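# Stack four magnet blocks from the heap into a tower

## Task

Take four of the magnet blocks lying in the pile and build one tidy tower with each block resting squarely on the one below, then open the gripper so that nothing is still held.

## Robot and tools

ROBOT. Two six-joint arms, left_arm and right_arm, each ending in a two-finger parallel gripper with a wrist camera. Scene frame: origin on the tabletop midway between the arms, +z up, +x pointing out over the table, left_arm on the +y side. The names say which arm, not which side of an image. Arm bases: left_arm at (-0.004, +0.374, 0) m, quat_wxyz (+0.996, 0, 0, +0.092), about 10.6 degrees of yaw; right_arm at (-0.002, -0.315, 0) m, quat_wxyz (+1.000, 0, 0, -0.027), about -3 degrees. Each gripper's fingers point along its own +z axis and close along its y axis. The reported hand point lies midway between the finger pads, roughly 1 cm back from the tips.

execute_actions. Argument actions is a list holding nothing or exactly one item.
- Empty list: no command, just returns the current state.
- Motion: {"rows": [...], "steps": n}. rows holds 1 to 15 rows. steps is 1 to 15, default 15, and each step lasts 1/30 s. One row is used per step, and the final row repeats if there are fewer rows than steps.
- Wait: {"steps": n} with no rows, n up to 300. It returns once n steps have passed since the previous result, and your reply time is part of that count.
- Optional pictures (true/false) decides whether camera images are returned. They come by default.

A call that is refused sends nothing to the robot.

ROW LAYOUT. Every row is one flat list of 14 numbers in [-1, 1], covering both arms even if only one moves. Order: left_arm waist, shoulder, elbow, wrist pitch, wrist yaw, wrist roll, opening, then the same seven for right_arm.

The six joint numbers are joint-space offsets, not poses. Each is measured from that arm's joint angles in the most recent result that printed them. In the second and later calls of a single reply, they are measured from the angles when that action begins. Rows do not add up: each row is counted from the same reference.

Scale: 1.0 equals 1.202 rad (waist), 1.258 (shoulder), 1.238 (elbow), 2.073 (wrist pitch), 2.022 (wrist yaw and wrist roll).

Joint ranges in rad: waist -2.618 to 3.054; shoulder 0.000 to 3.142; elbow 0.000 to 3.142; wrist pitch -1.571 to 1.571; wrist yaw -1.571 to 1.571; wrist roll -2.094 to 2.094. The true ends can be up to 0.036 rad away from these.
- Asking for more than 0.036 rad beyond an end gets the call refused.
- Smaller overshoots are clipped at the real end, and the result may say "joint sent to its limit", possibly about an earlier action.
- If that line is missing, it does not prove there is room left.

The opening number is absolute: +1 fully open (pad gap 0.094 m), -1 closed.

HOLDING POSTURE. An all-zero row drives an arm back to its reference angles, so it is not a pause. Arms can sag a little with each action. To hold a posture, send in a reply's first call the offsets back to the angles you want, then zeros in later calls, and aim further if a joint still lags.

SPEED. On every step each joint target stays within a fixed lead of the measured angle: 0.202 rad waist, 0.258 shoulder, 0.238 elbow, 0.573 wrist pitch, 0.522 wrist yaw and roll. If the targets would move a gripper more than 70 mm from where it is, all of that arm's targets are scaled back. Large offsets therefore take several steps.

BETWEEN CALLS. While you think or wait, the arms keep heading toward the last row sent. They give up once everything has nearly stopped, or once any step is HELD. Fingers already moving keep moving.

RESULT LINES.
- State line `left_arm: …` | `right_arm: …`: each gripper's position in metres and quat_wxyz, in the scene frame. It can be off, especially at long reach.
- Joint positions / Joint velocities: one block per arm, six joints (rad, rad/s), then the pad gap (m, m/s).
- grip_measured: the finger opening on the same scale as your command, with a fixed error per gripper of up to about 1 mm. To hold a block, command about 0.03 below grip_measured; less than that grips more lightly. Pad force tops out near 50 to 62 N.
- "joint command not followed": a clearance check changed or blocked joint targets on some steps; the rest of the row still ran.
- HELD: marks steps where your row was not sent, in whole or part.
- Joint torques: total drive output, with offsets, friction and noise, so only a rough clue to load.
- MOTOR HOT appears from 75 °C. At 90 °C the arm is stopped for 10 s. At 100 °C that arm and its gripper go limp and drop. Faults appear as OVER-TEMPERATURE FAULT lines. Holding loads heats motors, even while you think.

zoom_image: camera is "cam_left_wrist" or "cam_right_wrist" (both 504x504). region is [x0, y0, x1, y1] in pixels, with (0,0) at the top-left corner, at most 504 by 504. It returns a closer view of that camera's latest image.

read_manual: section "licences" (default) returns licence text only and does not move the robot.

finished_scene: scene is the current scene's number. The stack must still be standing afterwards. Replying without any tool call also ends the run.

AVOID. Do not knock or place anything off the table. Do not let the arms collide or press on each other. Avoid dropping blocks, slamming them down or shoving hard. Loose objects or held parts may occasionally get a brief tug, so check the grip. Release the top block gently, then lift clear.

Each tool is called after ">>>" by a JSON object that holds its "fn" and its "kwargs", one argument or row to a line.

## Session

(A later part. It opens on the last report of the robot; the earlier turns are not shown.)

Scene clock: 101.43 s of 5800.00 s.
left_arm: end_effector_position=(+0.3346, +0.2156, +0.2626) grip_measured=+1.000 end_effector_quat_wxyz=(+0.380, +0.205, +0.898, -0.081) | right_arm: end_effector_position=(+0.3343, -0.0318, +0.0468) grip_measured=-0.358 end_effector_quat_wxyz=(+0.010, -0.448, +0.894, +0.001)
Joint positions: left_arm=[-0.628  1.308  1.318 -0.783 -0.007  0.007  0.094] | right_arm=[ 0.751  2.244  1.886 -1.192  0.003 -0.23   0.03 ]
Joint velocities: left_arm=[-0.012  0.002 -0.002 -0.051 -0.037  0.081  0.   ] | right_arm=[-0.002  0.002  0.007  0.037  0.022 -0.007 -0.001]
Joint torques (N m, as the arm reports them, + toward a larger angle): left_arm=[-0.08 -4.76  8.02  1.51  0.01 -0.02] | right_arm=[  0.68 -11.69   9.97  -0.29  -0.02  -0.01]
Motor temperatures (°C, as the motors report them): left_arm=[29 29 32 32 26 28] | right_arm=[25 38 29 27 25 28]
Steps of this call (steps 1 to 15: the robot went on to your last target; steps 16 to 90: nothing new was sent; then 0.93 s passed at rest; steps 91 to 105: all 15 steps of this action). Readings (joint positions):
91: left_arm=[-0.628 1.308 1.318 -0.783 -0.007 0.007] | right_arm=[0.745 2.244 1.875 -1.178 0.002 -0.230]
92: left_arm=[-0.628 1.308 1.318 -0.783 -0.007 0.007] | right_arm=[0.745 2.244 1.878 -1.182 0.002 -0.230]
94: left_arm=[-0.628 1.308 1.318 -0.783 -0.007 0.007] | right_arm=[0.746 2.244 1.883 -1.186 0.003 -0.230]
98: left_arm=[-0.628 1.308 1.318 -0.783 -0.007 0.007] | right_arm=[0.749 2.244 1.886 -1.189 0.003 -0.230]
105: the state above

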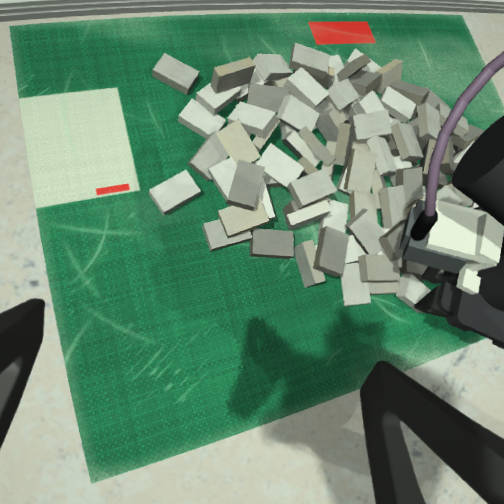

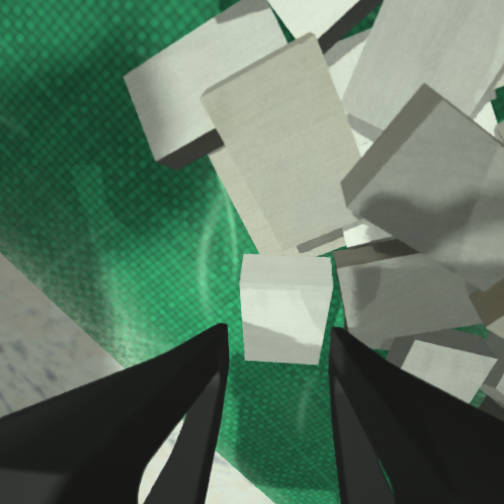

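>>> {"fn": "execute_actions", "kwargs": {
  "actions": [
    {"rows":[[0,0,0,0,0,0,1,0,0,-0.01,0,0,0,-0.36],[0,0,0,0,0,0,1,0,0,-0.016,0,0,0,-0.36],[0,0,0,0,0,0,1,0,0,-0.022,0,0,0,-0.36],[0,0,0,0,0,0,1,0,0,-0.027,0.004,0,0,-0.36],[0,0,0,0,0,0,1,0,0,-0.032,0.008,0,0,-0.36],[0,0,0,0,0,0,1,0,0,-0.037,0.012,0,0,-0.36],[0,0,0,0,0,0,1,0,0,-0.042,0.016,0,0,-0.36],[0,0,0,0,0,0,1,0,0,-0.047,0.02,0,0,-0.36],[0,0,0,0,0,0,1,0,0,-0.051,0.02,0,0,-0.36]],"steps":15}
  ]
}}

Scene clock: 106.47 s of 5800.00 s.
left_arm: end_effector_position=(+0.3346, +0.2156, +0.2626) grip_measured=+1.000 end_effector_quat_wxyz=(+0.380, +0.205, +0.898, -0.081) | right_arm: end_effector_position=(+0.3290, -0.0374, +0.0365) grip_measured=-0.358 end_effector_quat_wxyz=(-0.001, -0.448, +0.894, -0.004)
Joint positions: left_arm=[-0.628  1.308  1.318 -0.783 -0.007  0.007  0.094] | right_arm=[ 0.751  2.244  1.845 -1.176  0.007 -0.23   0.03 ]
Joint velocities: left_arm=[ 0.007 -0.007  0.007  0.022  0.022  0.022  0.   ] | right_arm=[ 0.002  0.007 -0.007 -0.022  0.007 -0.037 -0.   ]
Joint torques (N m, as the arm reports them, + toward a larger angle): left_arm=[-0.12 -4.82  8.07  1.52  0.02  0.  ] | right_arm=[  0.02 -11.9    5.28   0.04  -0.06  -0.02]
Motor temperatures (°C, as the motors report them): left_arm=[29 29 32 33 26 28] | right_arm=[25 38 30 27 25 28]
Steps of this call (steps 1 to 15: the robot went on to your last target; steps 16 to 90: nothing new was sent; then 1.53 s passed at rest; steps 91 to 105: all 15 steps of this action). Readings (joint positions):
91: left_arm=[-0.628 1.308 1.318 -0.783 -0.007 0.007] | right_arm=[0.751 2.244 1.886 -1.193 0.003 -0.230]
92: left_arm=[-0.628 1.308 1.318 -0.783 -0.007 0.007] | right_arm=[0.751 2.244 1.886 -1.193 0.003 -0.230]
94: left_arm=[-0.628 1.308 1.318 -0.783 -0.007 0.007] | right_arm=[0.751 2.244 1.886 -1.193 0.003 -0.230]
98: left_arm=[-0.628 1.308 1.318 -0.783 -0.007 0.007] | right_arm=[0.751 2.244 1.863 -1.182 0.002 -0.230]
105: the state above

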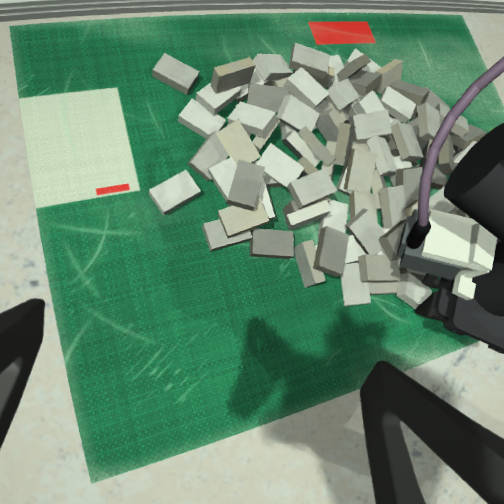

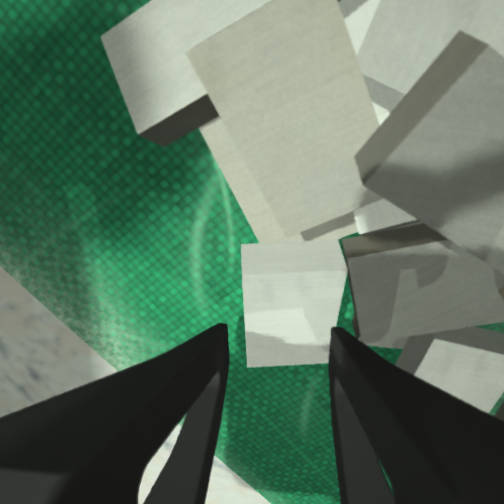

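>>> {"fn": "execute_actions", "kwargs": {
  "actions": [
    {"rows":[[0,0,0,0,0,0,1,0,0,-0.012,0.01,0,0,-0.33],[0,0,0,0,0,0,1,0,0,-0.018,0.015,0,0,-0.33],[0,0,0,0,0,0,1,0,0,-0.024,0.02,0,0,-0.33],[0,0,0,0,0,0,1,0,0,-0.03,0.025,0,0,-0.33],[0,0,0,0,0,0,1,0,0,-0.036,0.03,0,0,-0.33],[0,0,0,0,0,0,1,0,0,-0.04,0.03,0,0,-0.33]],"steps":15}
  ]
}}

Scene clock: 109.83 s of 5800.00 s.
left_arm: end_effector_position=(+0.3346, +0.2156, +0.2626) grip_measured=+1.000 end_effector_quat_wxyz=(+0.380, +0.205, +0.898, -0.081) | right_arm: end_effector_position=(+0.3330, -0.0390, +0.0326) grip_measured=-0.332 end_effector_quat_wxyz=(+0.006, -0.448, +0.894, -0.013)
Joint positions: left_arm=[-0.628  1.308  1.318 -0.783 -0.007  0.007  0.094] | right_arm=[ 0.751  2.244  1.829 -1.149  0.029 -0.23   0.031]
Joint velocities: left_arm=[ 0.012 -0.007 -0.012 -0.051  0.081 -0.007  0.   ] | right_arm=[-0.012  0.002 -0.056  0.051 -0.007  0.066  0.   ]
Joint torques (N m, as the arm reports them, + toward a larger angle): left_arm=[ 0.01 -4.92  8.15  1.5  -0.01 -0.01] | right_arm=[  0.03 -11.96   4.48   0.1   -0.26  -0.02]
Motor temperatures (°C, as the motors report them): left_arm=[29 29 32 33 26 28] | right_arm=[25 39 30 27 25 28]
Steps of this call (steps 1 to 15: the robot went on to your last target; steps 16 to 86: nothing new was sent; steps 87 to 101: all 15 steps of this action). Readings (joint positions):
87: left_arm=[-0.628 1.308 1.318 -0.783 -0.007 0.007] | right_arm=[0.751 2.244 1.845 -1.176 0.007 -0.230]
88: left_arm=[-0.628 1.308 1.318 -0.783 -0.007 0.007] | right_arm=[0.751 2.244 1.845 -1.175 0.007 -0.230]
90: left_arm=[-0.628 1.308 1.318 -0.783 -0.007 0.007] | right_arm=[0.751 2.244 1.842 -1.171 0.007 -0.230]
94: left_arm=[-0.628 1.308 1.318 -0.783 -0.007 0.007] | right_arm=[0.751 2.244 1.834 -1.160 0.015 -0.230]
101: the state above

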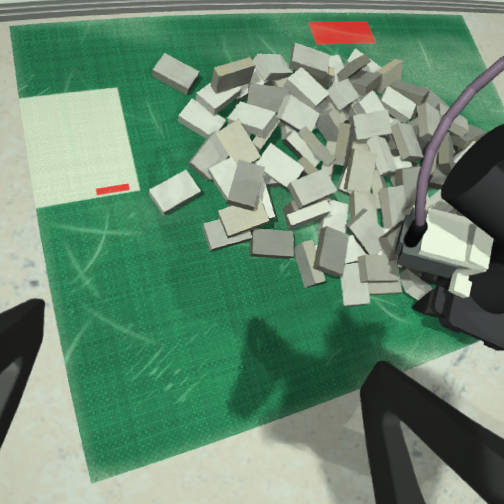

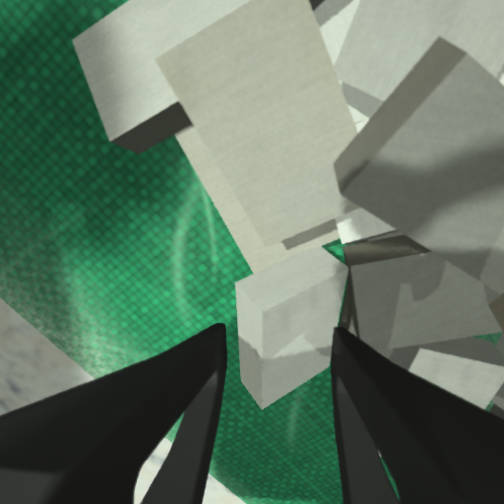

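>>> {"fn": "execute_actions", "kwargs": {
  "actions": [
    {"rows":[[0,0,0,0,0,0,1,0,0,0.03,-0.005,-0.014,0,-0.33],[0,0,0,0,0,0,1,0,0,0.036,-0.01,-0.014,0,-0.33],[0,0,0,0,0,0,1,0,0,0.042,-0.015,-0.014,0,-0.33],[0,0,0,0,0,0,1,0,0,0.048,-0.02,-0.014,0,-0.33],[0,0,0,0,0,0,1,0,0,0.054,-0.025,-0.014,0,-0.33],[0,0,0,0,0,0,1,0,0,0.06,-0.03,-0.014,0,-0.33],[0,0,0,0,0,0,1,0,0,0.068,-0.035,-0.014,0,-0.33],[0,0,0,0,0,0,1,0,0,0.076,-0.04,-0.014,0,-0.33],[0,0,0,0,0,0,1,0,0,0.084,-0.045,-0.014,0,-0.33],[0,0,0,0,0,0,1,0,0,0.09,-0.047,-0.014,0,-0.33]],"steps":15}
  ],
  "pictures": false
}}

>>> {"fn": "execute_actions", "kwargs": {
  "actions": [
    {"steps":6}
  ]
}}

Scene clock: 114.50 s of 5800.00 s.
left_arm: end_effector_position=(+0.3346, +0.2156, +0.2626) grip_measured=+1.000 end_effector_quat_wxyz=(+0.380, +0.205, +0.898, -0.081) | right_arm: end_effector_position=(+0.3344, -0.0329, +0.0521) grip_measured=-0.332 end_effector_quat_wxyz=(+0.009, -0.448, +0.894, -0.002)
Joint positions: left_arm=[-0.628  1.308  1.318 -0.783 -0.007  0.007  0.094] | right_arm=[ 0.751  2.244  1.907 -1.218  0.008 -0.23   0.031]
Joint velocities: left_arm=[-0.002 -0.017  0.002  0.007 -0.051 -0.095  0.   ] | right_arm=[-0.012  0.002 -0.012 -0.081 -0.007 -0.051 -0.001]
Joint torques (N m, as the arm reports them, + toward a larger angle): left_arm=[-0.01 -4.83  7.99  1.51  0.   -0.01] | right_arm=[  0.   -11.79   9.86  -0.32  -0.05  -0.01]
Motor temperatures (°C, as the motors report them): left_arm=[29 29 32 33 26 28] | right_arm=[25 39 29 27 25 28]
Steps of this call (steps 1 to 30: the robot went on to your last target; steps 31 to 90: nothing new was sent; then 1.17 s passed at rest; steps 91 to 105: all 15 steps of this action). Readings (joint positions):
91: left_arm=[-0.628 1.308 1.318 -0.783 -0.007 0.007] | right_arm=[0.751 2.244 1.817 -1.134 0.013 -0.230]
92: left_arm=[-0.628 1.308 1.318 -0.783 -0.007 0.007] | right_arm=[0.751 2.244 1.821 -1.139 0.012 -0.230]
94: left_arm=[-0.628 1.308 1.318 -0.783 -0.007 0.007] | right_arm=[0.751 2.244 1.835 -1.152 0.010 -0.230]
98: left_arm=[-0.628 1.308 1.318 -0.783 -0.007 0.007] | right_arm=[0.751 2.244 1.871 -1.181 0.009 -0.230]
105: the state above

Scene clock: 114.70 s of 5800.00 s.
left_arm: end_effector_position=(+0.3346, +0.2156, +0.2626) grip_measured=+1.000 end_effector_quat_wxyz=(+0.380, +0.205, +0.898, -0.081) | right_arm: end_effector_position=(+0.3324, -0.0346, +0.0521) grip_measured=-0.332 end_effector_quat_wxyz=(+0.003, -0.448, +0.894, -0.003)
Joint positions: left_arm=[-0.628  1.308  1.318 -0.783 -0.007  0.007  0.094] | right_arm=[ 0.751  2.244  1.907 -1.228  0.008 -0.23   0.031]
Joint velocities: left_arm=[-0.007  0.007 -0.002 -0.125 -0.051 -0.007  0.   ] | right_arm=[-0.012  0.002 -0.002 -0.037 -0.037 -0.007 -0.   ]
Joint torques (N m, as the arm reports them, + toward a larger angle): left_arm=[-0.16 -4.77  8.2   1.51  0.    0.02] | right_arm=[ -0.02 -11.93   9.78  -0.28  -0.07  -0.02]
Motor temperatures (°C, as the motors report them): left_arm=[29 29 32 33 26 28] | right_arm=[25 39 29 27 25 28]
Steps of this call (steps 1 to 6: the robot went on to your last target). Readings (joint positions):
1: left_arm=[-0.628 1.308 1.318 -0.783 -0.007 0.007] | right_arm=[0.751 2.244 1.907 -1.221 0.008 -0.230]
2: left_arm=[-0.628 1.308 1.318 -0.783 -0.007 0.007] | right_arm=[0.751 2.244 1.907 -1.223 0.008 -0.230]
4: left_arm=[-0.628 1.308 1.318 -0.783 -0.007 0.007] | right_arm=[0.751 2.244 1.907 -1.226 0.008 -0.230]
6: the state above

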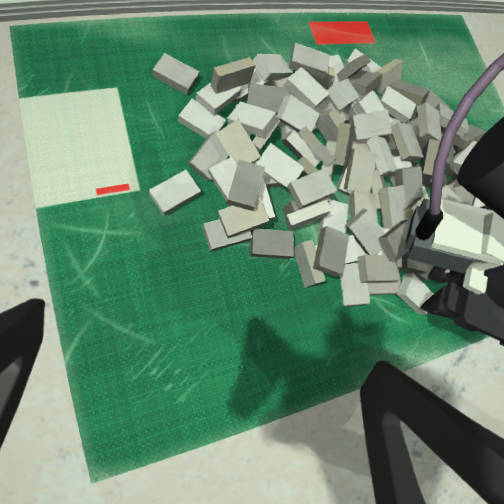

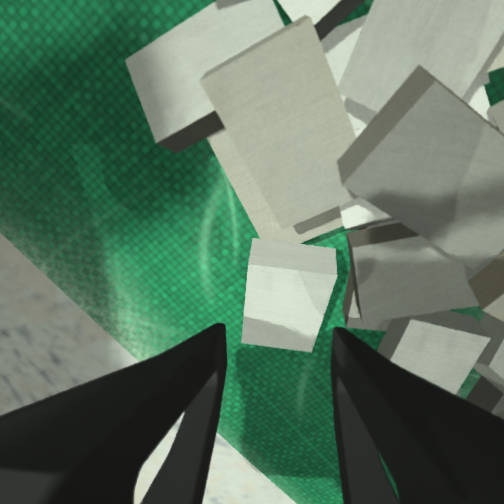

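>>> {"fn": "execute_actions", "kwargs": {
  "actions": [
    {"rows":[[0,0,0,0,0,0,1,-0.008,0,0,0,0,0.03,-0.27],[0,0,0,0,0,0,1,-0.013,0,0,0,0,0.06,-0.27],[0,0,0,0,0,0,1,-0.013,0,0,0,0,0.06,-0.27],[0,0,0,0,0,0,1,-0.013,0,-0.01,0.01,0,0.06,-0.27],[0,0,0,0,0,0,1,-0.013,0,-0.016,0.016,0,0.06,-0.27],[0,0,0,0,0,0,1,-0.013,0,-0.022,0.022,0,0.06,-0.27],[0,0,0,0,0,0,1,-0.013,0,-0.028,0.026,0,0.06,-0.27],[0,0,0,0,0,0,1,-0.013,0,-0.034,0.03,0,0.06,-0.27],[0,0,0,0,0,0,1,-0.013,0,-0.04,0.033,0,0.06,-0.27],[0,0,0,0,0,0,1,-0.013,0,-0.046,0.033,0,0.06,-0.27],[0,0,0,0,0,0,1,-0.013,0,-0.052,0.033,0,0.06,-0.27]],"steps":15}
  ],
  "pictures": false
}}

>>> {"fn": "execute_actions", "kwargs": {
  "actions": [
    {"steps":6}
  ]
}}

Scene clock: 119.97 s of 5800.00 s.
left_arm: end_effector_position=(+0.3346, +0.2156, +0.2626) grip_measured=+1.000 end_effector_quat_wxyz=(+0.380, +0.205, +0.898, -0.081) | right_arm: end_effector_position=(+0.3318, -0.0385, +0.0403) grip_measured=-0.272 end_effector_quat_wxyz=(+0.001, -0.395, +0.919, -0.004)
Joint positions: left_arm=[-0.628  1.308  1.318 -0.783 -0.007  0.007  0.094] | right_arm=[ 0.745  2.244  1.86  -1.187  0.008 -0.119  0.034]
Joint velocities: left_arm=[-0.032 -0.012 -0.017  0.037  0.066 -0.037  0.   ] | right_arm=[-0.007 -0.012 -0.022 -0.007 -0.007  0.022  0.001]
Joint torques (N m, as the arm reports them, + toward a larger angle): left_arm=[-0.09 -4.8   8.18  1.52 -0.01  0.  ] | right_arm=[ -0.74 -11.75   5.44   0.06  -0.01   0.04]
Motor temperatures (°C, as the motors report them): left_arm=[29 29 32 33 26 28] | right_arm=[25 39 30 27 25 28]
Steps of this call (steps 1 to 30: the robot went on to your last target; steps 31 to 90: nothing new was sent; then 1.77 s passed at rest; steps 91 to 105: all 15 steps of this action). Readings (joint positions):
91: left_arm=[-0.628 1.308 1.318 -0.783 -0.007 0.007] | right_arm=[0.751 2.244 1.907 -1.231 0.008 -0.221]
92: left_arm=[-0.628 1.308 1.318 -0.783 -0.007 0.007] | right_arm=[0.751 2.244 1.907 -1.231 0.008 -0.202]
94: left_arm=[-0.628 1.308 1.318 -0.783 -0.007 0.007] | right_arm=[0.751 2.244 1.907 -1.231 0.008 -0.170]
98: left_arm=[-0.628 1.308 1.318 -0.783 -0.007 0.007] | right_arm=[0.746 2.244 1.901 -1.211 0.008 -0.137]
105: the state above

Scene clock: 120.17 s of 5800.00 s.
left_arm: end_effector_position=(+0.3346, +0.2156, +0.2626) grip_measured=+1.000 end_effector_quat_wxyz=(+0.380, +0.205, +0.898, -0.081) | right_arm: end_effector_position=(+0.3329, -0.0376, +0.0402) grip_measured=-0.272 end_effector_quat_wxyz=(+0.003, -0.393, +0.920, -0.003)
Joint positions: left_arm=[-0.628  1.308  1.318 -0.783 -0.007  0.007  0.094] | right_arm=[ 0.745  2.244  1.86  -1.181  0.008 -0.116  0.034]
Joint velocities: left_arm=[-0.007  0.007 -0.012 -0.022 -0.022  0.037  0.   ] | right_arm=[-0.012 -0.007 -0.017 -0.007 -0.007 -0.022 -0.   ]
Joint torques (N m, as the arm reports them, + toward a larger angle): left_arm=[-0.17 -4.81  8.21  1.52 -0.02  0.01] | right_arm=[ -0.78 -11.78   5.55   0.03  -0.02   0.07]
Motor temperatures (°C, as the motors report them): left_arm=[29 29 32 33 26 28] | right_arm=[25 39 30 27 25 28]
Steps of this call (steps 1 to 6: the robot went on to your last target). Readings (joint positions):
1: left_arm=[-0.628 1.308 1.318 -0.783 -0.007 0.007] | right_arm=[0.745 2.244 1.860 -1.187 0.008 -0.118]
2: left_arm=[-0.628 1.308 1.318 -0.783 -0.007 0.007] | right_arm=[0.745 2.244 1.860 -1.186 0.008 -0.118]
4: left_arm=[-0.628 1.308 1.318 -0.783 -0.007 0.007] | right_arm=[0.745 2.244 1.860 -1.183 0.008 -0.116]
6: the state above

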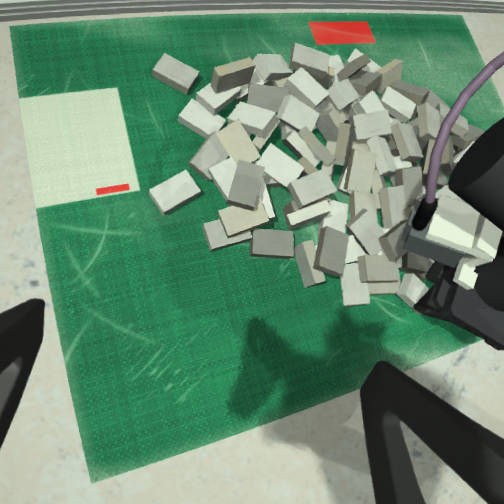

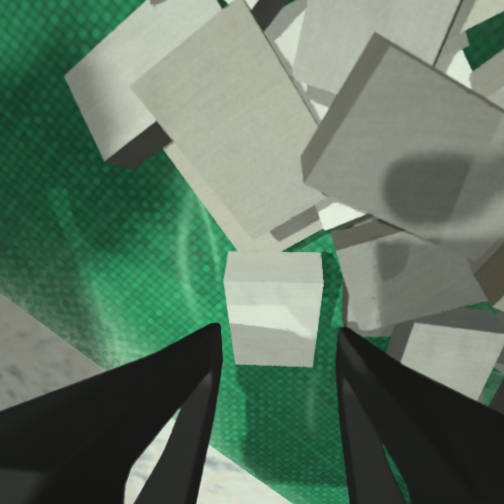

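>>> {"fn": "execute_actions", "kwargs": {
  "actions": [
    {"rows":[[0,0,0,0,0,0,1,0,0,-0.012,0.01,-0.008,0,-0.27],[0,0,0,0,0,0,1,0,0,-0.018,0.014,-0.008,0,-0.27],[0,0,0,0,0,0,1,0,0,-0.023,0.018,-0.008,0,-0.27],[0,0,0,0,0,0,1,0,0,-0.028,0.022,-0.008,0,-0.27],[0,0,0,0,0,0,1,0,0,-0.033,0.026,-0.008,0,-0.27],[0,0,0,0,0,0,1,0,0,-0.038,0.03,-0.008,0,-0.27],[0,0,0,0,0,0,1,0,0,-0.044,0.033,-0.008,0,-0.27],[0,0,0,0,0,0,1,0,0,-0.05,0.035,-0.008,0,-0.27],[0,0,0,0,0,0,1,0,0,-0.056,0.035,-0.008,0,-0.27]],"steps":15}
  ]
}}

Scene clock: 124.93 s of 5800.00 s.
left_arm: end_effector_position=(+0.3346, +0.2156, +0.2626) grip_measured=+1.000 end_effector_quat_wxyz=(+0.380, +0.205, +0.898, -0.081) | right_arm: end_effector_position=(+0.3291, -0.0385, +0.0273) grip_measured=-0.272 end_effector_quat_wxyz=(-0.001, -0.392, +0.920, +0.001)
Joint positions: left_arm=[-0.628  1.308  1.318 -0.783 -0.007  0.007  0.094] | right_arm=[ 0.745  2.244  1.808 -1.135 -0.002 -0.114  0.034]
Joint velocities: left_arm=[ 0.002 -0.012 -0.017 -0.066 -0.037  0.022  0.   ] | right_arm=[-0.012 -0.012  0.022  0.11  -0.051 -0.051  0.   ]
Joint torques (N m, as the arm reports them, + toward a larger angle): left_arm=[-0.01 -4.76  8.    1.52 -0.02  0.01] | right_arm=[  0.   -11.76   5.46  -0.02  -0.07  -0.03]
Motor temperatures (°C, as the motors report them): left_arm=[29 29 32 33 26 28] | right_arm=[25 40 30 27 25 28]
Steps of this call (steps 1 to 15: the robot went on to your last target; steps 16 to 90: nothing new was sent; then 1.27 s passed at rest; steps 91 to 105: all 15 steps of this action). Readings (joint positions):
91: left_arm=[-0.628 1.308 1.318 -0.783 -0.007 0.007] | right_arm=[0.745 2.244 1.860 -1.179 0.006 -0.114]
92: left_arm=[-0.628 1.308 1.318 -0.783 -0.007 0.007] | right_arm=[0.745 2.244 1.860 -1.178 0.005 -0.114]
94: left_arm=[-0.628 1.308 1.318 -0.783 -0.007 0.007] | right_arm=[0.745 2.244 1.858 -1.171 0.002 -0.114]
98: left_arm=[-0.628 1.308 1.318 -0.783 -0.007 0.007] | right_arm=[0.745 2.244 1.833 -1.147 -0.002 -0.114]
105: the state above

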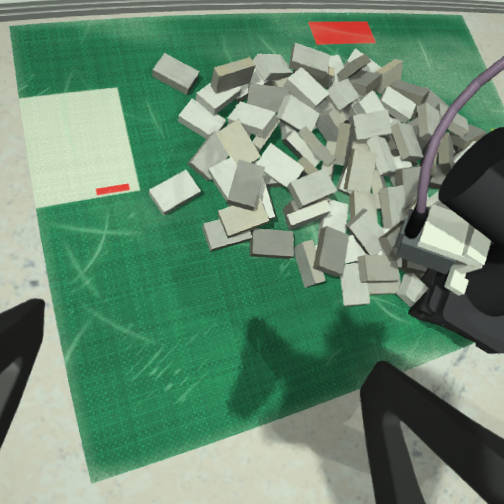

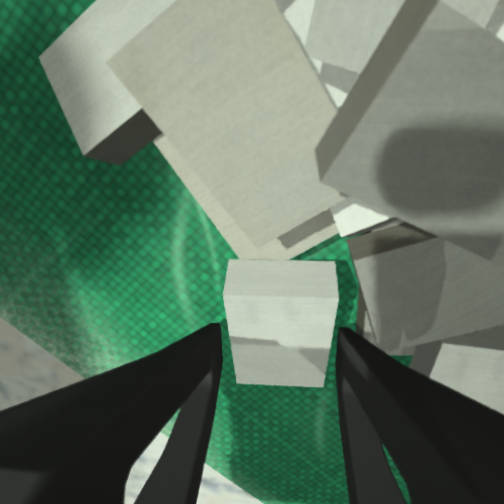

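>>> {"fn": "execute_actions", "kwargs": {
  "actions": [
    {"rows":[[0,0,0,0,0,0,1,0,0,0,0.015,0,0,-0.27],[0,0,0,0,0,0,1,0,0,0,0.015,0,0,-0.27],[0,0,0,0,0,0,1,0,0,0,0.015,0,0,-0.27],[0,0,0,0,0,0,1,0,0,0,0.015,0,0,-0.3],[0,0,0,0,0,0,1,0,0,0,0.015,0,0,-0.34],[0,0,0,0,0,0,1,0,0,0,0.015,0,0,-0.38],[0,0,0,0,0,0,1,0,0,0,0.015,0,0,-0.41],[0,0,0,0,0,0,1,0,0,0,0.015,0,0,-0.44],[0,0,0,0,0,0,1,0,0,0,0.015,0,0,-0.46],[0,0,0,0,0,0,1,0,0,0,0.015,0,0,-0.48],[0,0,0,0,0,0,1,0,0,0,0.015,0,0,-0.5],[0,0,0,0,0,0,1,0,0,0,0.015,0,0,-0.52]],"steps":15}
  ]
}}

Scene clock: 131.50 s of 5800.00 s.
left_arm: end_effector_position=(+0.3346, +0.2156, +0.2626) grip_measured=+1.000 end_effector_quat_wxyz=(+0.380, +0.205, +0.898, -0.081) | right_arm: end_effector_position=(+0.3310, -0.0367, +0.0273) grip_measured=-0.474 end_effector_quat_wxyz=(+0.004, -0.392, +0.920, +0.003)
Joint positions: left_arm=[-0.628  1.308  1.318 -0.783 -0.007  0.007  0.094] | right_arm=[ 0.745  2.244  1.808 -1.124 -0.003 -0.114  0.025]
Joint velocities: left_arm=[ 0.002 -0.012  0.007 -0.037 -0.007 -0.066  0.   ] | right_arm=[-0.012 -0.002  0.012 -0.051 -0.022  0.051 -0.   ]
Joint torques (N m, as the arm reports them, + toward a larger angle): left_arm=[ 0.02 -4.78  8.28  1.48 -0.02 -0.01] | right_arm=[  0.07 -11.75   6.9    0.02  -0.01  -0.01]
Motor temperatures (°C, as the motors report them): left_arm=[29 29 32 33 26 28] | right_arm=[25 40 29 27 25 28]
Steps of this call (steps 1 to 15: the robot went on to your last target; steps 16 to 90: nothing new was sent; then 3.07 s passed at rest; steps 91 to 105: all 15 steps of this action). Readings (joint positions):
91: left_arm=[-0.628 1.308 1.318 -0.783 -0.007 0.007] | right_arm=[0.745 2.244 1.808 -1.129 -0.004 -0.114]
92: left_arm=[-0.628 1.308 1.318 -0.783 -0.007 0.007] | right_arm=[0.745 2.244 1.808 -1.128 -0.004 -0.114]
94: left_arm=[-0.628 1.308 1.318 -0.783 -0.007 0.007] | right_arm=[0.745 2.244 1.808 -1.128 -0.004 -0.114]
98: left_arm=[-0.628 1.308 1.318 -0.783 -0.007 0.007] | right_arm=[0.745 2.244 1.808 -1.125 -0.004 -0.114]
105: the state above

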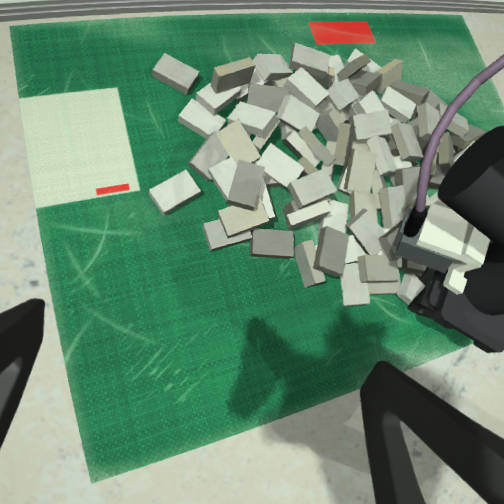

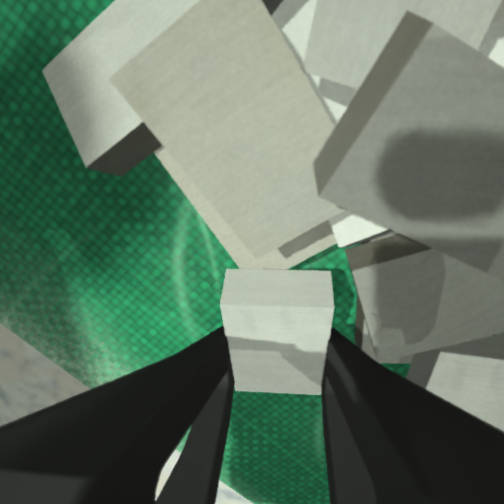

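>>> {"fn": "execute_actions", "kwargs": {
  "actions": [
    {"rows":[[0,-0.04,-0.05,0.03,0,0,1,0,-0.015,0,-0.01,0,0,-0.52],[0,-0.08,-0.11,0.06,0,0,1,0,-0.025,0,-0.016,0,0,-0.52],[0,-0.13,-0.17,0.09,0,0,1,0,-0.037,0,-0.023,0,0,-0.52],[0,-0.18,-0.24,0.12,0,0,1,0,-0.05,0,-0.03,0,0,-0.52],[-0.03,-0.23,-0.31,0.15,0,0,1,0,-0.065,0,-0.038,0,0,-0.52],[-0.07,-0.28,-0.38,0.18,0,0,1,0,-0.08,0,-0.045,0,0,-0.52],[-0.12,-0.33,-0.45,0.21,0,0,1,0,-0.095,-0.01,-0.05,0,0,-0.52],[-0.17,-0.38,-0.52,0.24,0,0,1,0,-0.11,-0.025,-0.05,0,0,-0.52],[-0.22,-0.43,-0.58,0.27,0,0,1,0.01,-0.125,-0.045,-0.045,0,0.01,-0.52],[-0.27,-0.48,-0.64,0.3,0,0,1,0.025,-0.14,-0.065,-0.04,0,0.02,-0.52],[-0.32,-0.52,-0.7,0.32,0,0,1,0.04,-0.155,-0.085,-0.035,0,0.03,-0.52],[-0.37,-0.56,-0.75,0.34,0,0,1,0.055,-0.17,-0.105,-0.03,0,0.04,-0.52],[-0.42,-0.59,-0.8,0.36,0,0,1,0.07,-0.185,-0.125,-0.025,0,0.05,-0.52],[-0.46,-0.62,-0.83,0.375,0,0,1,0.085,-0.2,-0.145,-0.02,0,0.06,-0.52],[-0.5,-0.64,-0.86,0.38,0,0,1,0.1,-0.21,-0.165,-0.015,0,0.06,-0.52]],"steps":15}
  ],
  "pictures": false
}}

>>> {"fn": "execute_actions", "kwargs": {
  "actions": [
    {"steps":15}
  ]
}}

Scene clock: 143.07 s of 5800.00 s.
left_arm: end_effector_position=(+0.1574, +0.1483, +0.1617) grip_measured=+1.000 end_effector_quat_wxyz=(+0.487, +0.387, +0.742, -0.249) | right_arm: end_effector_position=(+0.2866, -0.0426, +0.0839) grip_measured=-0.474 end_effector_quat_wxyz=(+0.026, -0.390, +0.921, +0.008)
Joint positions: left_arm=[-1.141  0.568  0.331 -0.175 -0.004  0.006  0.094] | right_arm=[ 0.807  2.013  1.673 -1.176  0.002 -0.047  0.025]
Joint velocities: left_arm=[-1.482 -0.969 -1.399  0.886 -0.007  0.037  0.   ] | right_arm=[ 0.613 -0.481 -0.73   0.022 -0.007  0.3    0.001]
Joint torques (N m, as the arm reports them, + toward a larger angle): left_arm=[ 0.16 -0.4   9.56  2.19 -0.11  0.  ] | right_arm=[  1.67 -10.56   5.09   0.02  -0.11   0.03]
Motor temperatures (°C, as the motors report them): left_arm=[29 29 32 34 26 28] | right_arm=[25 41 30 27 25 28]
Steps of this call (steps 1 to 15: the robot went on to your last target; steps 16 to 90: nothing new was sent; then 8.07 s passed at rest; steps 91 to 105: all 15 steps of this action). Readings (joint positions):
91: left_arm=[-0.628 1.303 1.309 -0.771 -0.007 0.007] | right_arm=[0.745 2.244 1.808 -1.125 -0.003 -0.114]
92: left_arm=[-0.628 1.286 1.279 -0.741 -0.007 0.007] | right_arm=[0.745 2.244 1.808 -1.126 -0.003 -0.114]
94: left_arm=[-0.628 1.206 1.162 -0.663 -0.007 0.007] | right_arm=[0.745 2.238 1.808 -1.137 -0.003 -0.114]
98: left_arm=[-0.721 0.946 0.830 -0.493 -0.017 0.006] | right_arm=[0.745 2.183 1.804 -1.176 -0.003 -0.114]
105: the state above

Scene clock: 143.57 s of 5800.00 s.
left_arm: end_effector_position=(+0.1405, +0.1322, +0.1706) grip_measured=+1.000 end_effector_quat_wxyz=(+0.518, +0.400, +0.696, -0.294) | right_arm: end_effector_position=(+0.2569, -0.0331, +0.0765) grip_measured=-0.474 end_effector_quat_wxyz=(+0.007, -0.399, +0.917, +0.008)
Joint positions: left_arm=[-1.22   0.527  0.252 -0.019  0.002  0.006  0.094] | right_arm=[ 0.874  1.994  1.617 -1.174 -0.008 -0.001  0.025]
Joint velocities: left_arm=[-0.007  0.017  0.012  0.037 -0.022 -0.037  0.   ] | right_arm=[-0.017 -0.007  0.002  0.007  0.037 -0.037  0.   ]
Joint torques (N m, as the arm reports them, + toward a larger angle): left_arm=[-0.76 -1.58  8.88  2.   -0.12  0.  ] | right_arm=[ -0.67 -11.03   5.79   0.02   0.01   0.05]
Motor temperatures (°C, as the motors report them): left_arm=[29 29 32 34 26 28] | right_arm=[25 41 30 27 25 28]
Steps of this call (steps 1 to 15: the robot went on to your last target). Readings (joint positions):
1: left_arm=[-1.183 0.543 0.291 -0.151 -0.001 0.006] | right_arm=[0.828 2.001 1.652 -1.176 0.002 -0.037]
2: left_arm=[-1.207 0.531 0.267 -0.136 0.002 0.006] | right_arm=[0.848 1.995 1.638 -1.176 -0.000 -0.030]
4: left_arm=[-1.220 0.527 0.252 -0.110 0.002 0.006] | right_arm=[0.874 1.994 1.625 -1.176 -0.006 -0.020]
8: left_arm=[-1.220 0.527 0.252 -0.050 0.002 0.006] | right_arm=[0.876 1.994 1.617 -1.175 -0.008 -0.008]
15: the state above

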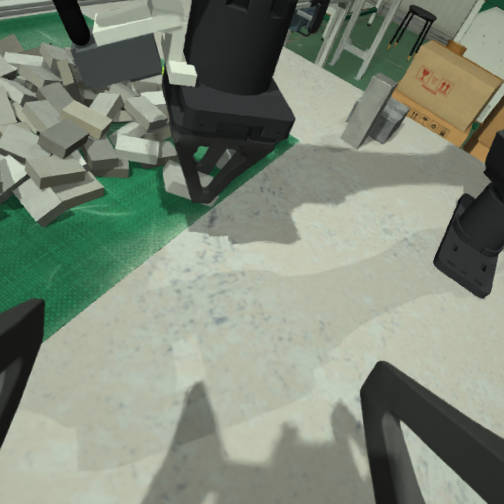

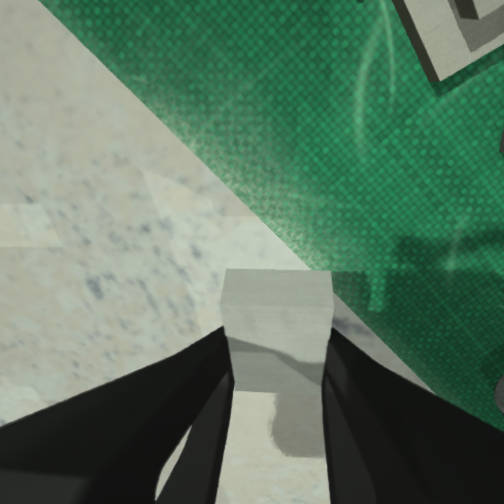

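>>> {"fn": "execute_actions", "kwargs": {
  "actions": [
    {"rows":[[0,0,0,0,0,0,1,0.01,-0.015,-0.02,0.01,0,0,-0.52],[0,0,0,0,0,0,1,0.017,-0.025,-0.04,0.017,0,0,-0.52],[0,0,0,0,0,0,1,0.024,-0.035,-0.06,0.024,0,0,-0.52],[0,0,0,0,0,0,1,0.031,-0.045,-0.08,0.031,0,0,-0.52],[0,0,0,0,0,0,1,0.038,-0.055,-0.1,0.038,0,0,-0.52],[0,0,0,0,0,0,1,0.045,-0.065,-0.12,0.045,0,0,-0.52],[0,0,0,0,0,0,1,0.052,-0.075,-0.14,0.052,0,0,-0.52],[0,0,0,0,0,0,1,0.059,-0.085,-0.16,0.059,0,0,-0.52],[0,0,0,0,0,0,1,0.066,-0.095,-0.18,0.066,0,0,-0.52],[0,0,0,0,0,0,1,0.073,-0.105,-0.2,0.073,0,0,-0.52],[0,0,0,0,0,0,1,0.079,-0.115,-0.22,0.08,0,0,-0.52],[0,0,0,0,0,0,1,0.085,-0.124,-0.24,0.086,0,0,-0.52],[0,0,0,0,0,0,1,0.085,-0.124,-0.255,0.086,0,0,-0.52],[0,0,0,0,0,0,1,0.085,-0.124,-0.265,0.086,0,0,-0.52],[0,0,0,0,0,0,1,0.085,-0.124,-0.272,0.086,0,0,-0.52]],"steps":15}
  ],
  "pictures": false
}}

>>> {"fn": "execute_actions", "kwargs": {
  "actions": [
    {"steps":12}
  ]
}}

>>> {"fn": "zoom_image", "kwargs": {
  "camera": "cam_left_wrist",
  "region": [180,150,340,310]
}}

Scene clock: 152.03 s of 5800.00 s.
left_arm: end_effector_position=(+0.1407, +0.1318, +0.1720) grip_measured=+1.000 end_effector_quat_wxyz=(+0.520, +0.400, +0.695, -0.295) | right_arm: end_effector_position=(+0.1967, -0.0493, +0.0480) grip_measured=-0.474 end_effector_quat_wxyz=(-0.010, -0.444, +0.896, +0.000)
Joint positions: left_arm=[-1.22   0.527  0.252 -0.013  0.002  0.006  0.094] | right_arm=[ 0.973  1.862  1.319 -1.045 -0.009  0.001  0.025]
Joint velocities: left_arm=[ 0.007 -0.012 -0.007  0.007 -0.007  0.037  0.   ] | right_arm=[ 0.061 -0.095 -0.413  0.081  0.051 -0.022 -0.   ]
Joint torques (N m, as the arm reports them, + toward a larger angle): left_arm=[ 0.01  0.41  8.71  1.81  0.   -0.01] | right_arm=[-0.05 -9.76  5.31  0.03  0.04 -0.03]
Motor temperatures (°C, as the motors report them): left_arm=[29 28 33 35 26 28] | right_arm=[25 41 29 27 25 28]
Steps of this call (steps 1 to 15: the robot went on to your last target; steps 16 to 90: nothing new was sent; then 4.97 s passed at rest; steps 91 to 105: all 15 steps of this action). Readings (joint positions):
91: left_arm=[-1.220 0.527 0.252 -0.013 0.002 0.006] | right_arm=[0.874 1.994 1.617 -1.174 -0.008 0.001]
92: left_arm=[-1.220 0.527 0.252 -0.013 0.002 0.006] | right_arm=[0.875 1.993 1.612 -1.168 -0.008 0.001]
94: left_arm=[-1.220 0.527 0.252 -0.013 0.002 0.006] | right_arm=[0.881 1.978 1.579 -1.147 -0.008 0.001]
98: left_arm=[-1.220 0.527 0.252 -0.013 0.002 0.006] | right_arm=[0.916 1.934 1.477 -1.111 -0.008 0.001]
105: the state above

Scene clock: 152.43 s of 5800.00 s.
left_arm: end_effector_position=(+0.1407, +0.1318, +0.1720) grip_measured=+1.000 end_effector_quat_wxyz=(+0.520, +0.400, +0.695, -0.295) | right_arm: end_effector_position=(+0.1957, -0.0501, +0.0422) grip_measured=-0.474 end_effector_quat_wxyz=(-0.008, -0.444, +0.896, +0.001)
Joint positions: left_arm=[-1.22   0.527  0.252 -0.013  0.002  0.006  0.094] | right_arm=[ 0.974  1.861  1.294 -1.017 -0.009  0.001  0.025]
Joint velocities: left_arm=[-0.012  0.007 -0.002 -0.095 -0.022 -0.037  0.   ] | right_arm=[ 0.002  0.002 -0.007  0.007  0.022 -0.007 -0.   ]
Joint torques (N m, as the arm reports them, + toward a larger angle): left_arm=[-0.11  0.38  8.8   1.77  0.01 -0.01] | right_arm=[  0.23 -10.35   5.59  -0.04  -0.03  -0.04]
Motor temperatures (°C, as the motors report them): left_arm=[29 28 33 35 26 28] | right_arm=[25 41 29 27 25 28]
Steps of this call (steps 1 to 12: the robot went on to your last target). Readings (joint positions):
1: left_arm=[-1.220 0.527 0.252 -0.013 0.002 0.006] | right_arm=[0.974 1.861 1.308 -1.042 -0.009 0.001]
2: left_arm=[-1.220 0.527 0.252 -0.013 0.002 0.006] | right_arm=[0.974 1.861 1.301 -1.039 -0.009 0.001]
4: left_arm=[-1.220 0.527 0.252 -0.013 0.002 0.006] | right_arm=[0.974 1.861 1.294 -1.035 -0.009 0.001]
8: left_arm=[-1.220 0.527 0.252 -0.013 0.002 0.006] | right_arm=[0.974 1.861 1.294 -1.022 -0.009 0.001]
12: the state above

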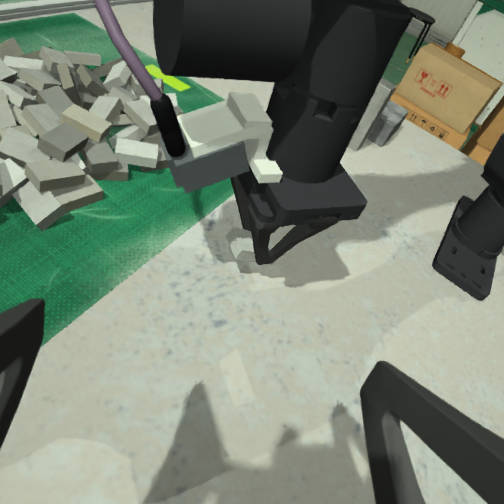

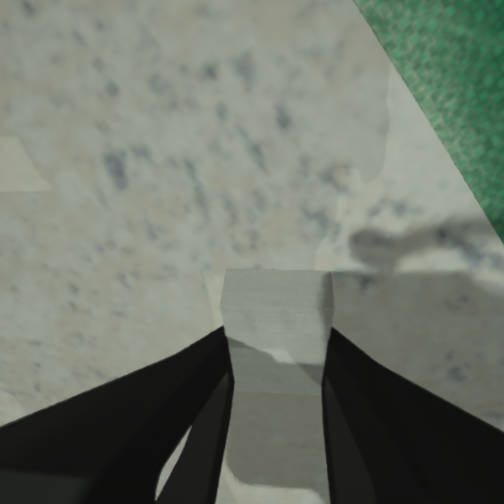

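Region (180, 150, 340, 310) of cam_left_wrist's 504x504 image, scaled by 3.150, with more detail than that image has.

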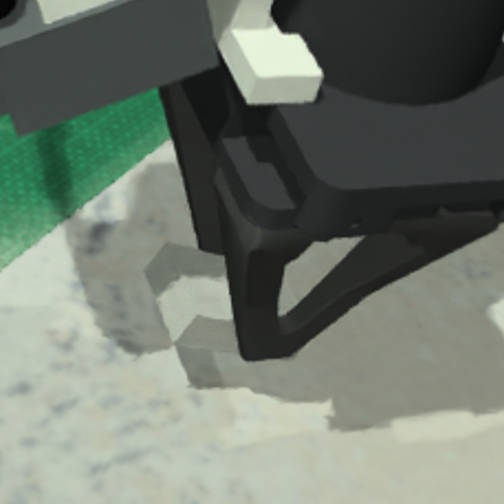

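>>> {"fn": "execute_actions", "kwargs": {
  "actions": [
    {"rows":[[0,0,0,0,0,0,1,0,0.004,-0.01,0.012,0,0,-0.52],[0,0,0,0,0,0,1,0,0.006,-0.014,0.016,0,0,-0.52],[0,0,0,0,0,0,1,0,0.008,-0.018,0.02,0,0,-0.52],[0,0,0,0,0,0,1,0,0.01,-0.022,0.024,0,0,-0.52],[0,0,0,0,0,0,1,0,0.012,-0.026,0.028,0,0,-0.52],[0,0,0,0,0,0,1,0,0.014,-0.03,0.032,0,0,-0.52],[0,0,0,0,0,0,1,0,0.016,-0.034,0.036,0,0,-0.52],[0,0,0,0,0,0,1,0,0.018,-0.038,0.04,0,0,-0.52],[0,0,0,0,0,0,1,0,0.02,-0.042,0.043,0,0,-0.52],[0,0,0,0,0,0,1,0,0.021,-0.046,0.043,0,0,-0.52],[0,0,0,0,0,0,1,0,0.022,-0.049,0.043,0,0,-0.52]],"steps":15}
  ],
  "pictures": false
}}

>>> {"fn": "execute_actions", "kwargs": {
  "actions": [
    {"steps":6}
  ]
}}

>>> {"fn": "zoom_image", "kwargs": {
  "camera": "cam_left_wrist",
  "region": [180,170,340,330]
}}

Scene clock: 160.20 s of 5800.00 s.
left_arm: end_effector_position=(+0.1407, +0.1318, +0.1720) grip_measured=+1.000 end_effector_quat_wxyz=(+0.520, +0.400, +0.695, -0.295) | right_arm: end_effector_position=(+0.1942, -0.0521, +0.0231) grip_measured=-0.474 end_effector_quat_wxyz=(-0.013, -0.444, +0.896, -0.001)
Joint positions: left_arm=[-1.22   0.527  0.252 -0.013  0.002  0.006  0.094] | right_arm=[ 0.974  1.887  1.248 -0.955 -0.009  0.001  0.025]
Joint velocities: left_arm=[-0.017  0.017 -0.007 -0.007 -0.022 -0.022  0.   ] | right_arm=[-0.017  0.007 -0.017 -0.037 -0.022  0.007 -0.   ]
Joint torques (N m, as the arm reports them, + toward a larger angle): left_arm=[-0.05  0.42  8.61  1.82  0.   -0.01] | right_arm=[ 0.   -8.15  5.31  0.02 -0.02 -0.01]
Motor temperatures (°C, as the motors report them): left_arm=[29 28 33 35 26 28] | right_arm=[25 40 29 27 25 28]
Steps of this call (steps 1 to 30: the robot went on to your last target; steps 31 to 90: nothing new was sent; then 4.27 s passed at rest; steps 91 to 105: all 15 steps of this action). Readings (joint positions):
91: left_arm=[-1.220 0.527 0.252 -0.013 0.002 0.006] | right_arm=[0.974 1.861 1.294 -1.014 -0.009 0.001]
92: left_arm=[-1.220 0.527 0.252 -0.013 0.002 0.006] | right_arm=[0.974 1.861 1.294 -1.013 -0.009 0.001]
94: left_arm=[-1.220 0.527 0.252 -0.013 0.002 0.006] | right_arm=[0.974 1.861 1.294 -1.006 -0.009 0.001]
98: left_arm=[-1.220 0.527 0.252 -0.013 0.002 0.006] | right_arm=[0.974 1.867 1.281 -0.977 -0.009 0.001]
105: the state above

Scene clock: 160.40 s of 5800.00 s.
left_arm: end_effector_position=(+0.1407, +0.1318, +0.1720) grip_measured=+1.000 end_effector_quat_wxyz=(+0.520, +0.400, +0.695, -0.295) | right_arm: end_effector_position=(+0.1945, -0.0517, +0.0231) grip_measured=-0.474 end_effector_quat_wxyz=(-0.012, -0.444, +0.896, -0.001)
Joint positions: left_arm=[-1.22   0.527  0.252 -0.013  0.002  0.006  0.094] | right_arm=[ 0.974  1.887  1.248 -0.953 -0.009  0.001  0.025]
Joint velocities: left_arm=[-0.007 -0.022 -0.007  0.066  0.007  0.007  0.   ] | right_arm=[ 0.012  0.007 -0.017  0.022 -0.037  0.007 -0.   ]
Joint torques (N m, as the arm reports them, + toward a larger angle): left_arm=[ 0.08  0.4   8.7   1.87 -0.01  0.03] | right_arm=[-0.02 -8.46  5.14  0.   -0.02 -0.02]
Motor temperatures (°C, as the motors report them): left_arm=[29 28 33 35 26 28] | right_arm=[25 40 29 27 25 28]
Steps of this call (steps 1 to 6: the robot went on to your last target). Readings (joint positions):
1: left_arm=[-1.220 0.527 0.252 -0.013 0.002 0.006] | right_arm=[0.974 1.887 1.248 -0.955 -0.009 0.001]
2: left_arm=[-1.220 0.527 0.252 -0.013 0.002 0.006] | right_arm=[0.974 1.887 1.248 -0.954 -0.009 0.001]
4: left_arm=[-1.220 0.527 0.252 -0.013 0.002 0.006] | right_arm=[0.974 1.887 1.248 -0.953 -0.009 0.001]
6: the state above

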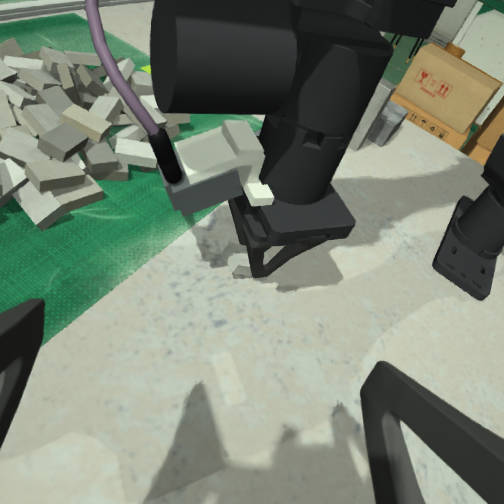

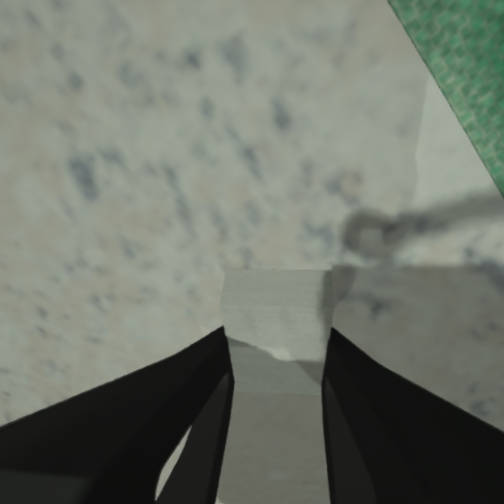

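Region (180, 170, 340, 330) of cam_left_wrist's 504x504 image, scaled by 3.150, with more detail than that image has.

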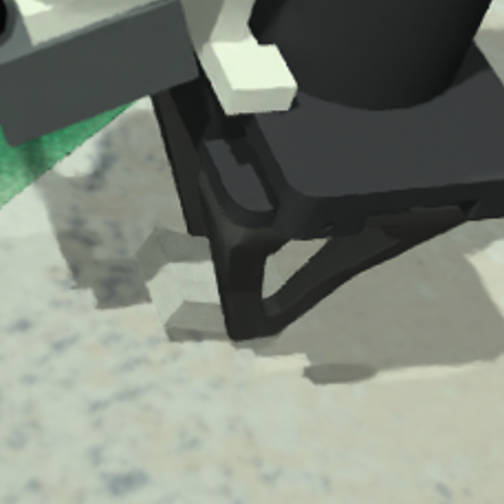

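>>> {"fn": "execute_actions", "kwargs": {
  "actions": [
    {"rows":[[0,0,0,0,0,0,1,0,0,-0.014,0.01,0,0,-0.52],[0,0,0,0,0,0,1,0,0,-0.018,0.014,0,0,-0.52],[0,0,0,0,0,0,1,0,0,-0.022,0.016,0,0,-0.52],[0,0,0,0,0,0,1,0,0,-0.026,0.016,0,0,-0.52]],"steps":12}
  ],
  "pictures": false
}}

Scene clock: 163.57 s of 5800.00 s.
left_arm: end_effector_position=(+0.1407, +0.1318, +0.1720) grip_measured=+1.000 end_effector_quat_wxyz=(+0.520, +0.400, +0.695, -0.295) | right_arm: end_effector_position=(+0.1946, -0.0516, +0.0231) grip_measured=-0.474 end_effector_quat_wxyz=(-0.012, -0.444, +0.896, -0.001)
Joint positions: left_arm=[-1.22   0.527  0.252 -0.013  0.002  0.006  0.094] | right_arm=[ 0.974  1.887  1.248 -0.953 -0.009  0.001  0.025]
Joint velocities: left_arm=[ 0.012 -0.007 -0.007  0.022 -0.037 -0.066  0.   ] | right_arm=[ 0.007 -0.012 -0.002 -0.007  0.007 -0.051 -0.   ]
Joint torques (N m, as the arm reports them, + toward a larger angle): left_arm=[-0.02  0.42  8.7   1.85  0.    0.01] | right_arm=[-0.01 -8.44  3.76  0.08 -0.03 -0.01]
Motor temperatures (°C, as the motors report them): left_arm=[29 28 33 36 26 28] | right_arm=[25 40 29 27 25 28]
Steps of this call (steps 1 to 15: the robot went on to your last target; steps 16 to 83: nothing new was sent; steps 84 to 95: all 12 steps of this action). Readings (joint positions):
84: left_arm=[-1.220 0.527 0.252 -0.013 0.002 0.006] | right_arm=[0.974 1.887 1.248 -0.953 -0.009 0.001]
85: left_arm=[-1.220 0.527 0.252 -0.013 0.002 0.006] | right_arm=[0.974 1.887 1.248 -0.953 -0.009 0.001]
87: left_arm=[-1.220 0.527 0.252 -0.013 0.002 0.006] | right_arm=[0.974 1.887 1.248 -0.953 -0.009 0.001]
91: left_arm=[-1.220 0.527 0.252 -0.013 0.002 0.006] | right_arm=[0.974 1.887 1.248 -0.953 -0.009 0.001]
95: the state above

>>> {"fn": "execute_actions", "kwargs": {
  "actions": [
    {"rows":[[0,0,0,0,0,0,1,0,0,0,0,0,0,-0.47],[0,0,0,0,0,0,1,0,0,0,0,0,0,-0.42],[0,0,0,0,0,0,1,0,0,0,0,0,0,-0.34],[0,0,0,0,0,0,1,0,0,0,0,0,0,-0.25],[0,0,0,0,0,0,1,0,-0.01,0.025,-0.01,0,0,-0.25],[0,0,0,0,0,0,1,0,-0.015,0.035,-0.02,0,0,-0.25],[0,0,0,0,0,0,1,0,-0.021,0.048,-0.03,0,0,-0.25],[0,0,0,0,0,0,1,0,-0.027,0.061,-0.041,0,0,-0.25],[0,0,0,0,0,0,1,0,-0.033,0.074,-0.052,0,0,-0.25],[0,0,0,0,0,0,1,0,-0.039,0.087,-0.063,0,0,-0.25],[0,0,0,0,0,0,1,0,-0.045,0.1,-0.074,0,0,-0.25],[0,0,0,0,0,0,1,0,-0.051,0.113,-0.085,0,0,-0.25],[0,0,0,0,0,0,1,0,-0.057,0.126,-0.096,0,0,-0.25],[0,0,0,0,0,0,1,0,-0.063,0.138,-0.106,0,0,-0.25],[0,0,0,0,0,0,1,0,-0.069,0.15,-0.106,0,0,-0.25]],"steps":15}
  ],
  "pictures": false
}}

>>> {"fn": "execute_actions", "kwargs": {
  "actions": [
    {"steps":10}
  ]
}}

Scene clock: 171.67 s of 5800.00 s.
left_arm: end_effector_position=(+0.1407, +0.1318, +0.1720) grip_measured=+1.000 end_effector_quat_wxyz=(+0.520, +0.400, +0.695, -0.295) | right_arm: end_effector_position=(+0.1999, -0.0447, +0.0681) grip_measured=-0.252 end_effector_quat_wxyz=(+0.002, -0.444, +0.896, +0.006)
Joint positions: left_arm=[-1.22   0.527  0.252 -0.013  0.002  0.006  0.094] | right_arm=[ 0.974  1.839  1.372 -1.095 -0.009  0.001  0.035]
Joint velocities: left_arm=[ 0.002  0.007 -0.002 -0.066  0.022  0.022  0.   ] | right_arm=[-0.017 -0.305  0.481 -0.403  0.022 -0.037  0.   ]
Joint torques (N m, as the arm reports them, + toward a larger angle): left_arm=[ 0.08  0.42  8.77  1.85  0.01 -0.04] | right_arm=[-0.04 -9.99  9.42 -0.31 -0.02 -0.02]
Motor temperatures (°C, as the motors report them): left_arm=[29 27 33 36 26 28] | right_arm=[25 39 29 27 25 28]
Steps of this call (steps 1 to 15: the robot went on to your last target; steps 16 to 90: nothing new was sent; then 4.60 s passed at rest; steps 91 to 105: all 15 steps of this action). Readings (joint positions):
91: left_arm=[-1.220 0.527 0.252 -0.013 0.002 0.006] | right_arm=[0.974 1.887 1.248 -0.953 -0.009 0.001]
92: left_arm=[-1.220 0.527 0.252 -0.013 0.002 0.006] | right_arm=[0.974 1.887 1.248 -0.953 -0.009 0.001]
94: left_arm=[-1.220 0.527 0.252 -0.013 0.002 0.006] | right_arm=[0.974 1.887 1.248 -0.953 -0.009 0.001]
98: left_arm=[-1.220 0.527 0.252 -0.013 0.002 0.006] | right_arm=[0.974 1.887 1.259 -0.979 -0.009 0.001]
105: the state above

Scene clock: 172.00 s of 5800.00 s.
left_arm: end_effector_position=(+0.1407, +0.1318, +0.1720) grip_measured=+1.000 end_effector_quat_wxyz=(+0.520, +0.400, +0.695, -0.295) | right_arm: end_effector_position=(+0.1991, -0.0457, +0.0872) grip_measured=-0.252 end_effector_quat_wxyz=(+0.008, -0.444, +0.896, +0.009)
Joint positions: left_arm=[-1.22   0.527  0.252 -0.013  0.002  0.006  0.094] | right_arm=[ 0.974  1.808  1.409 -1.15  -0.009  0.001  0.035]
Joint velocities: left_arm=[-0.012  0.002 -0.007  0.037 -0.022 -0.022  0.   ] | right_arm=[ 0.002 -0.012 -0.022 -0.081  0.066  0.007 -0.   ]
Joint torques (N m, as the arm reports them, + toward a larger angle): left_arm=[-0.07  0.47  8.72  1.87  0.    0.01] | right_arm=[ 0.   -8.56  8.86 -0.27 -0.02 -0.01]
Motor temperatures (°C, as the motors report them): left_arm=[29 27 33 36 26 28] | right_arm=[25 39 29 27 25 28]
Steps of this call (steps 1 to 10: the robot went on to your last target). Readings (joint positions):
1: left_arm=[-1.220 0.527 0.252 -0.013 0.002 0.006] | right_arm=[0.974 1.829 1.387 -1.107 -0.009 0.001]
2: left_arm=[-1.220 0.527 0.252 -0.013 0.002 0.006] | right_arm=[0.974 1.820 1.398 -1.115 -0.009 0.001]
4: left_arm=[-1.220 0.527 0.252 -0.013 0.002 0.006] | right_arm=[0.974 1.809 1.409 -1.126 -0.009 0.001]
8: left_arm=[-1.220 0.527 0.252 -0.013 0.002 0.006] | right_arm=[0.974 1.808 1.409 -1.146 -0.009 0.001]
10: the state above

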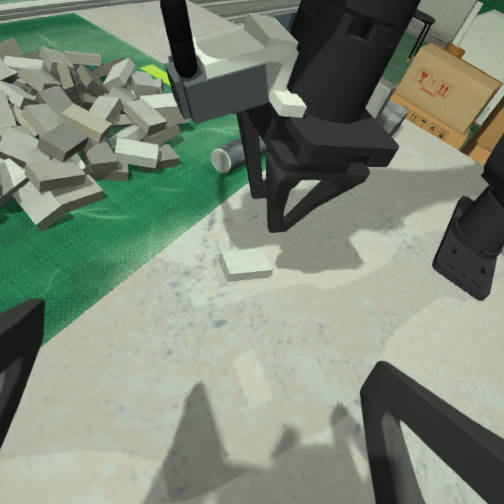

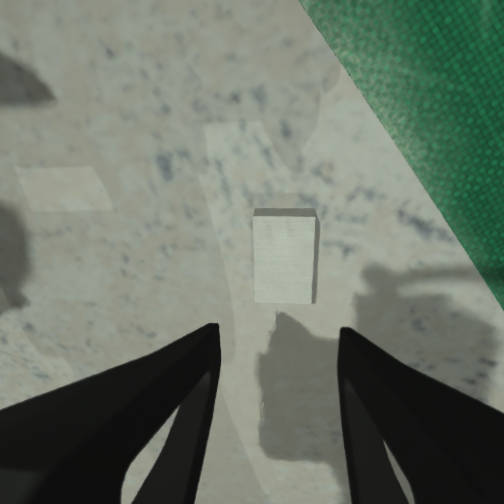

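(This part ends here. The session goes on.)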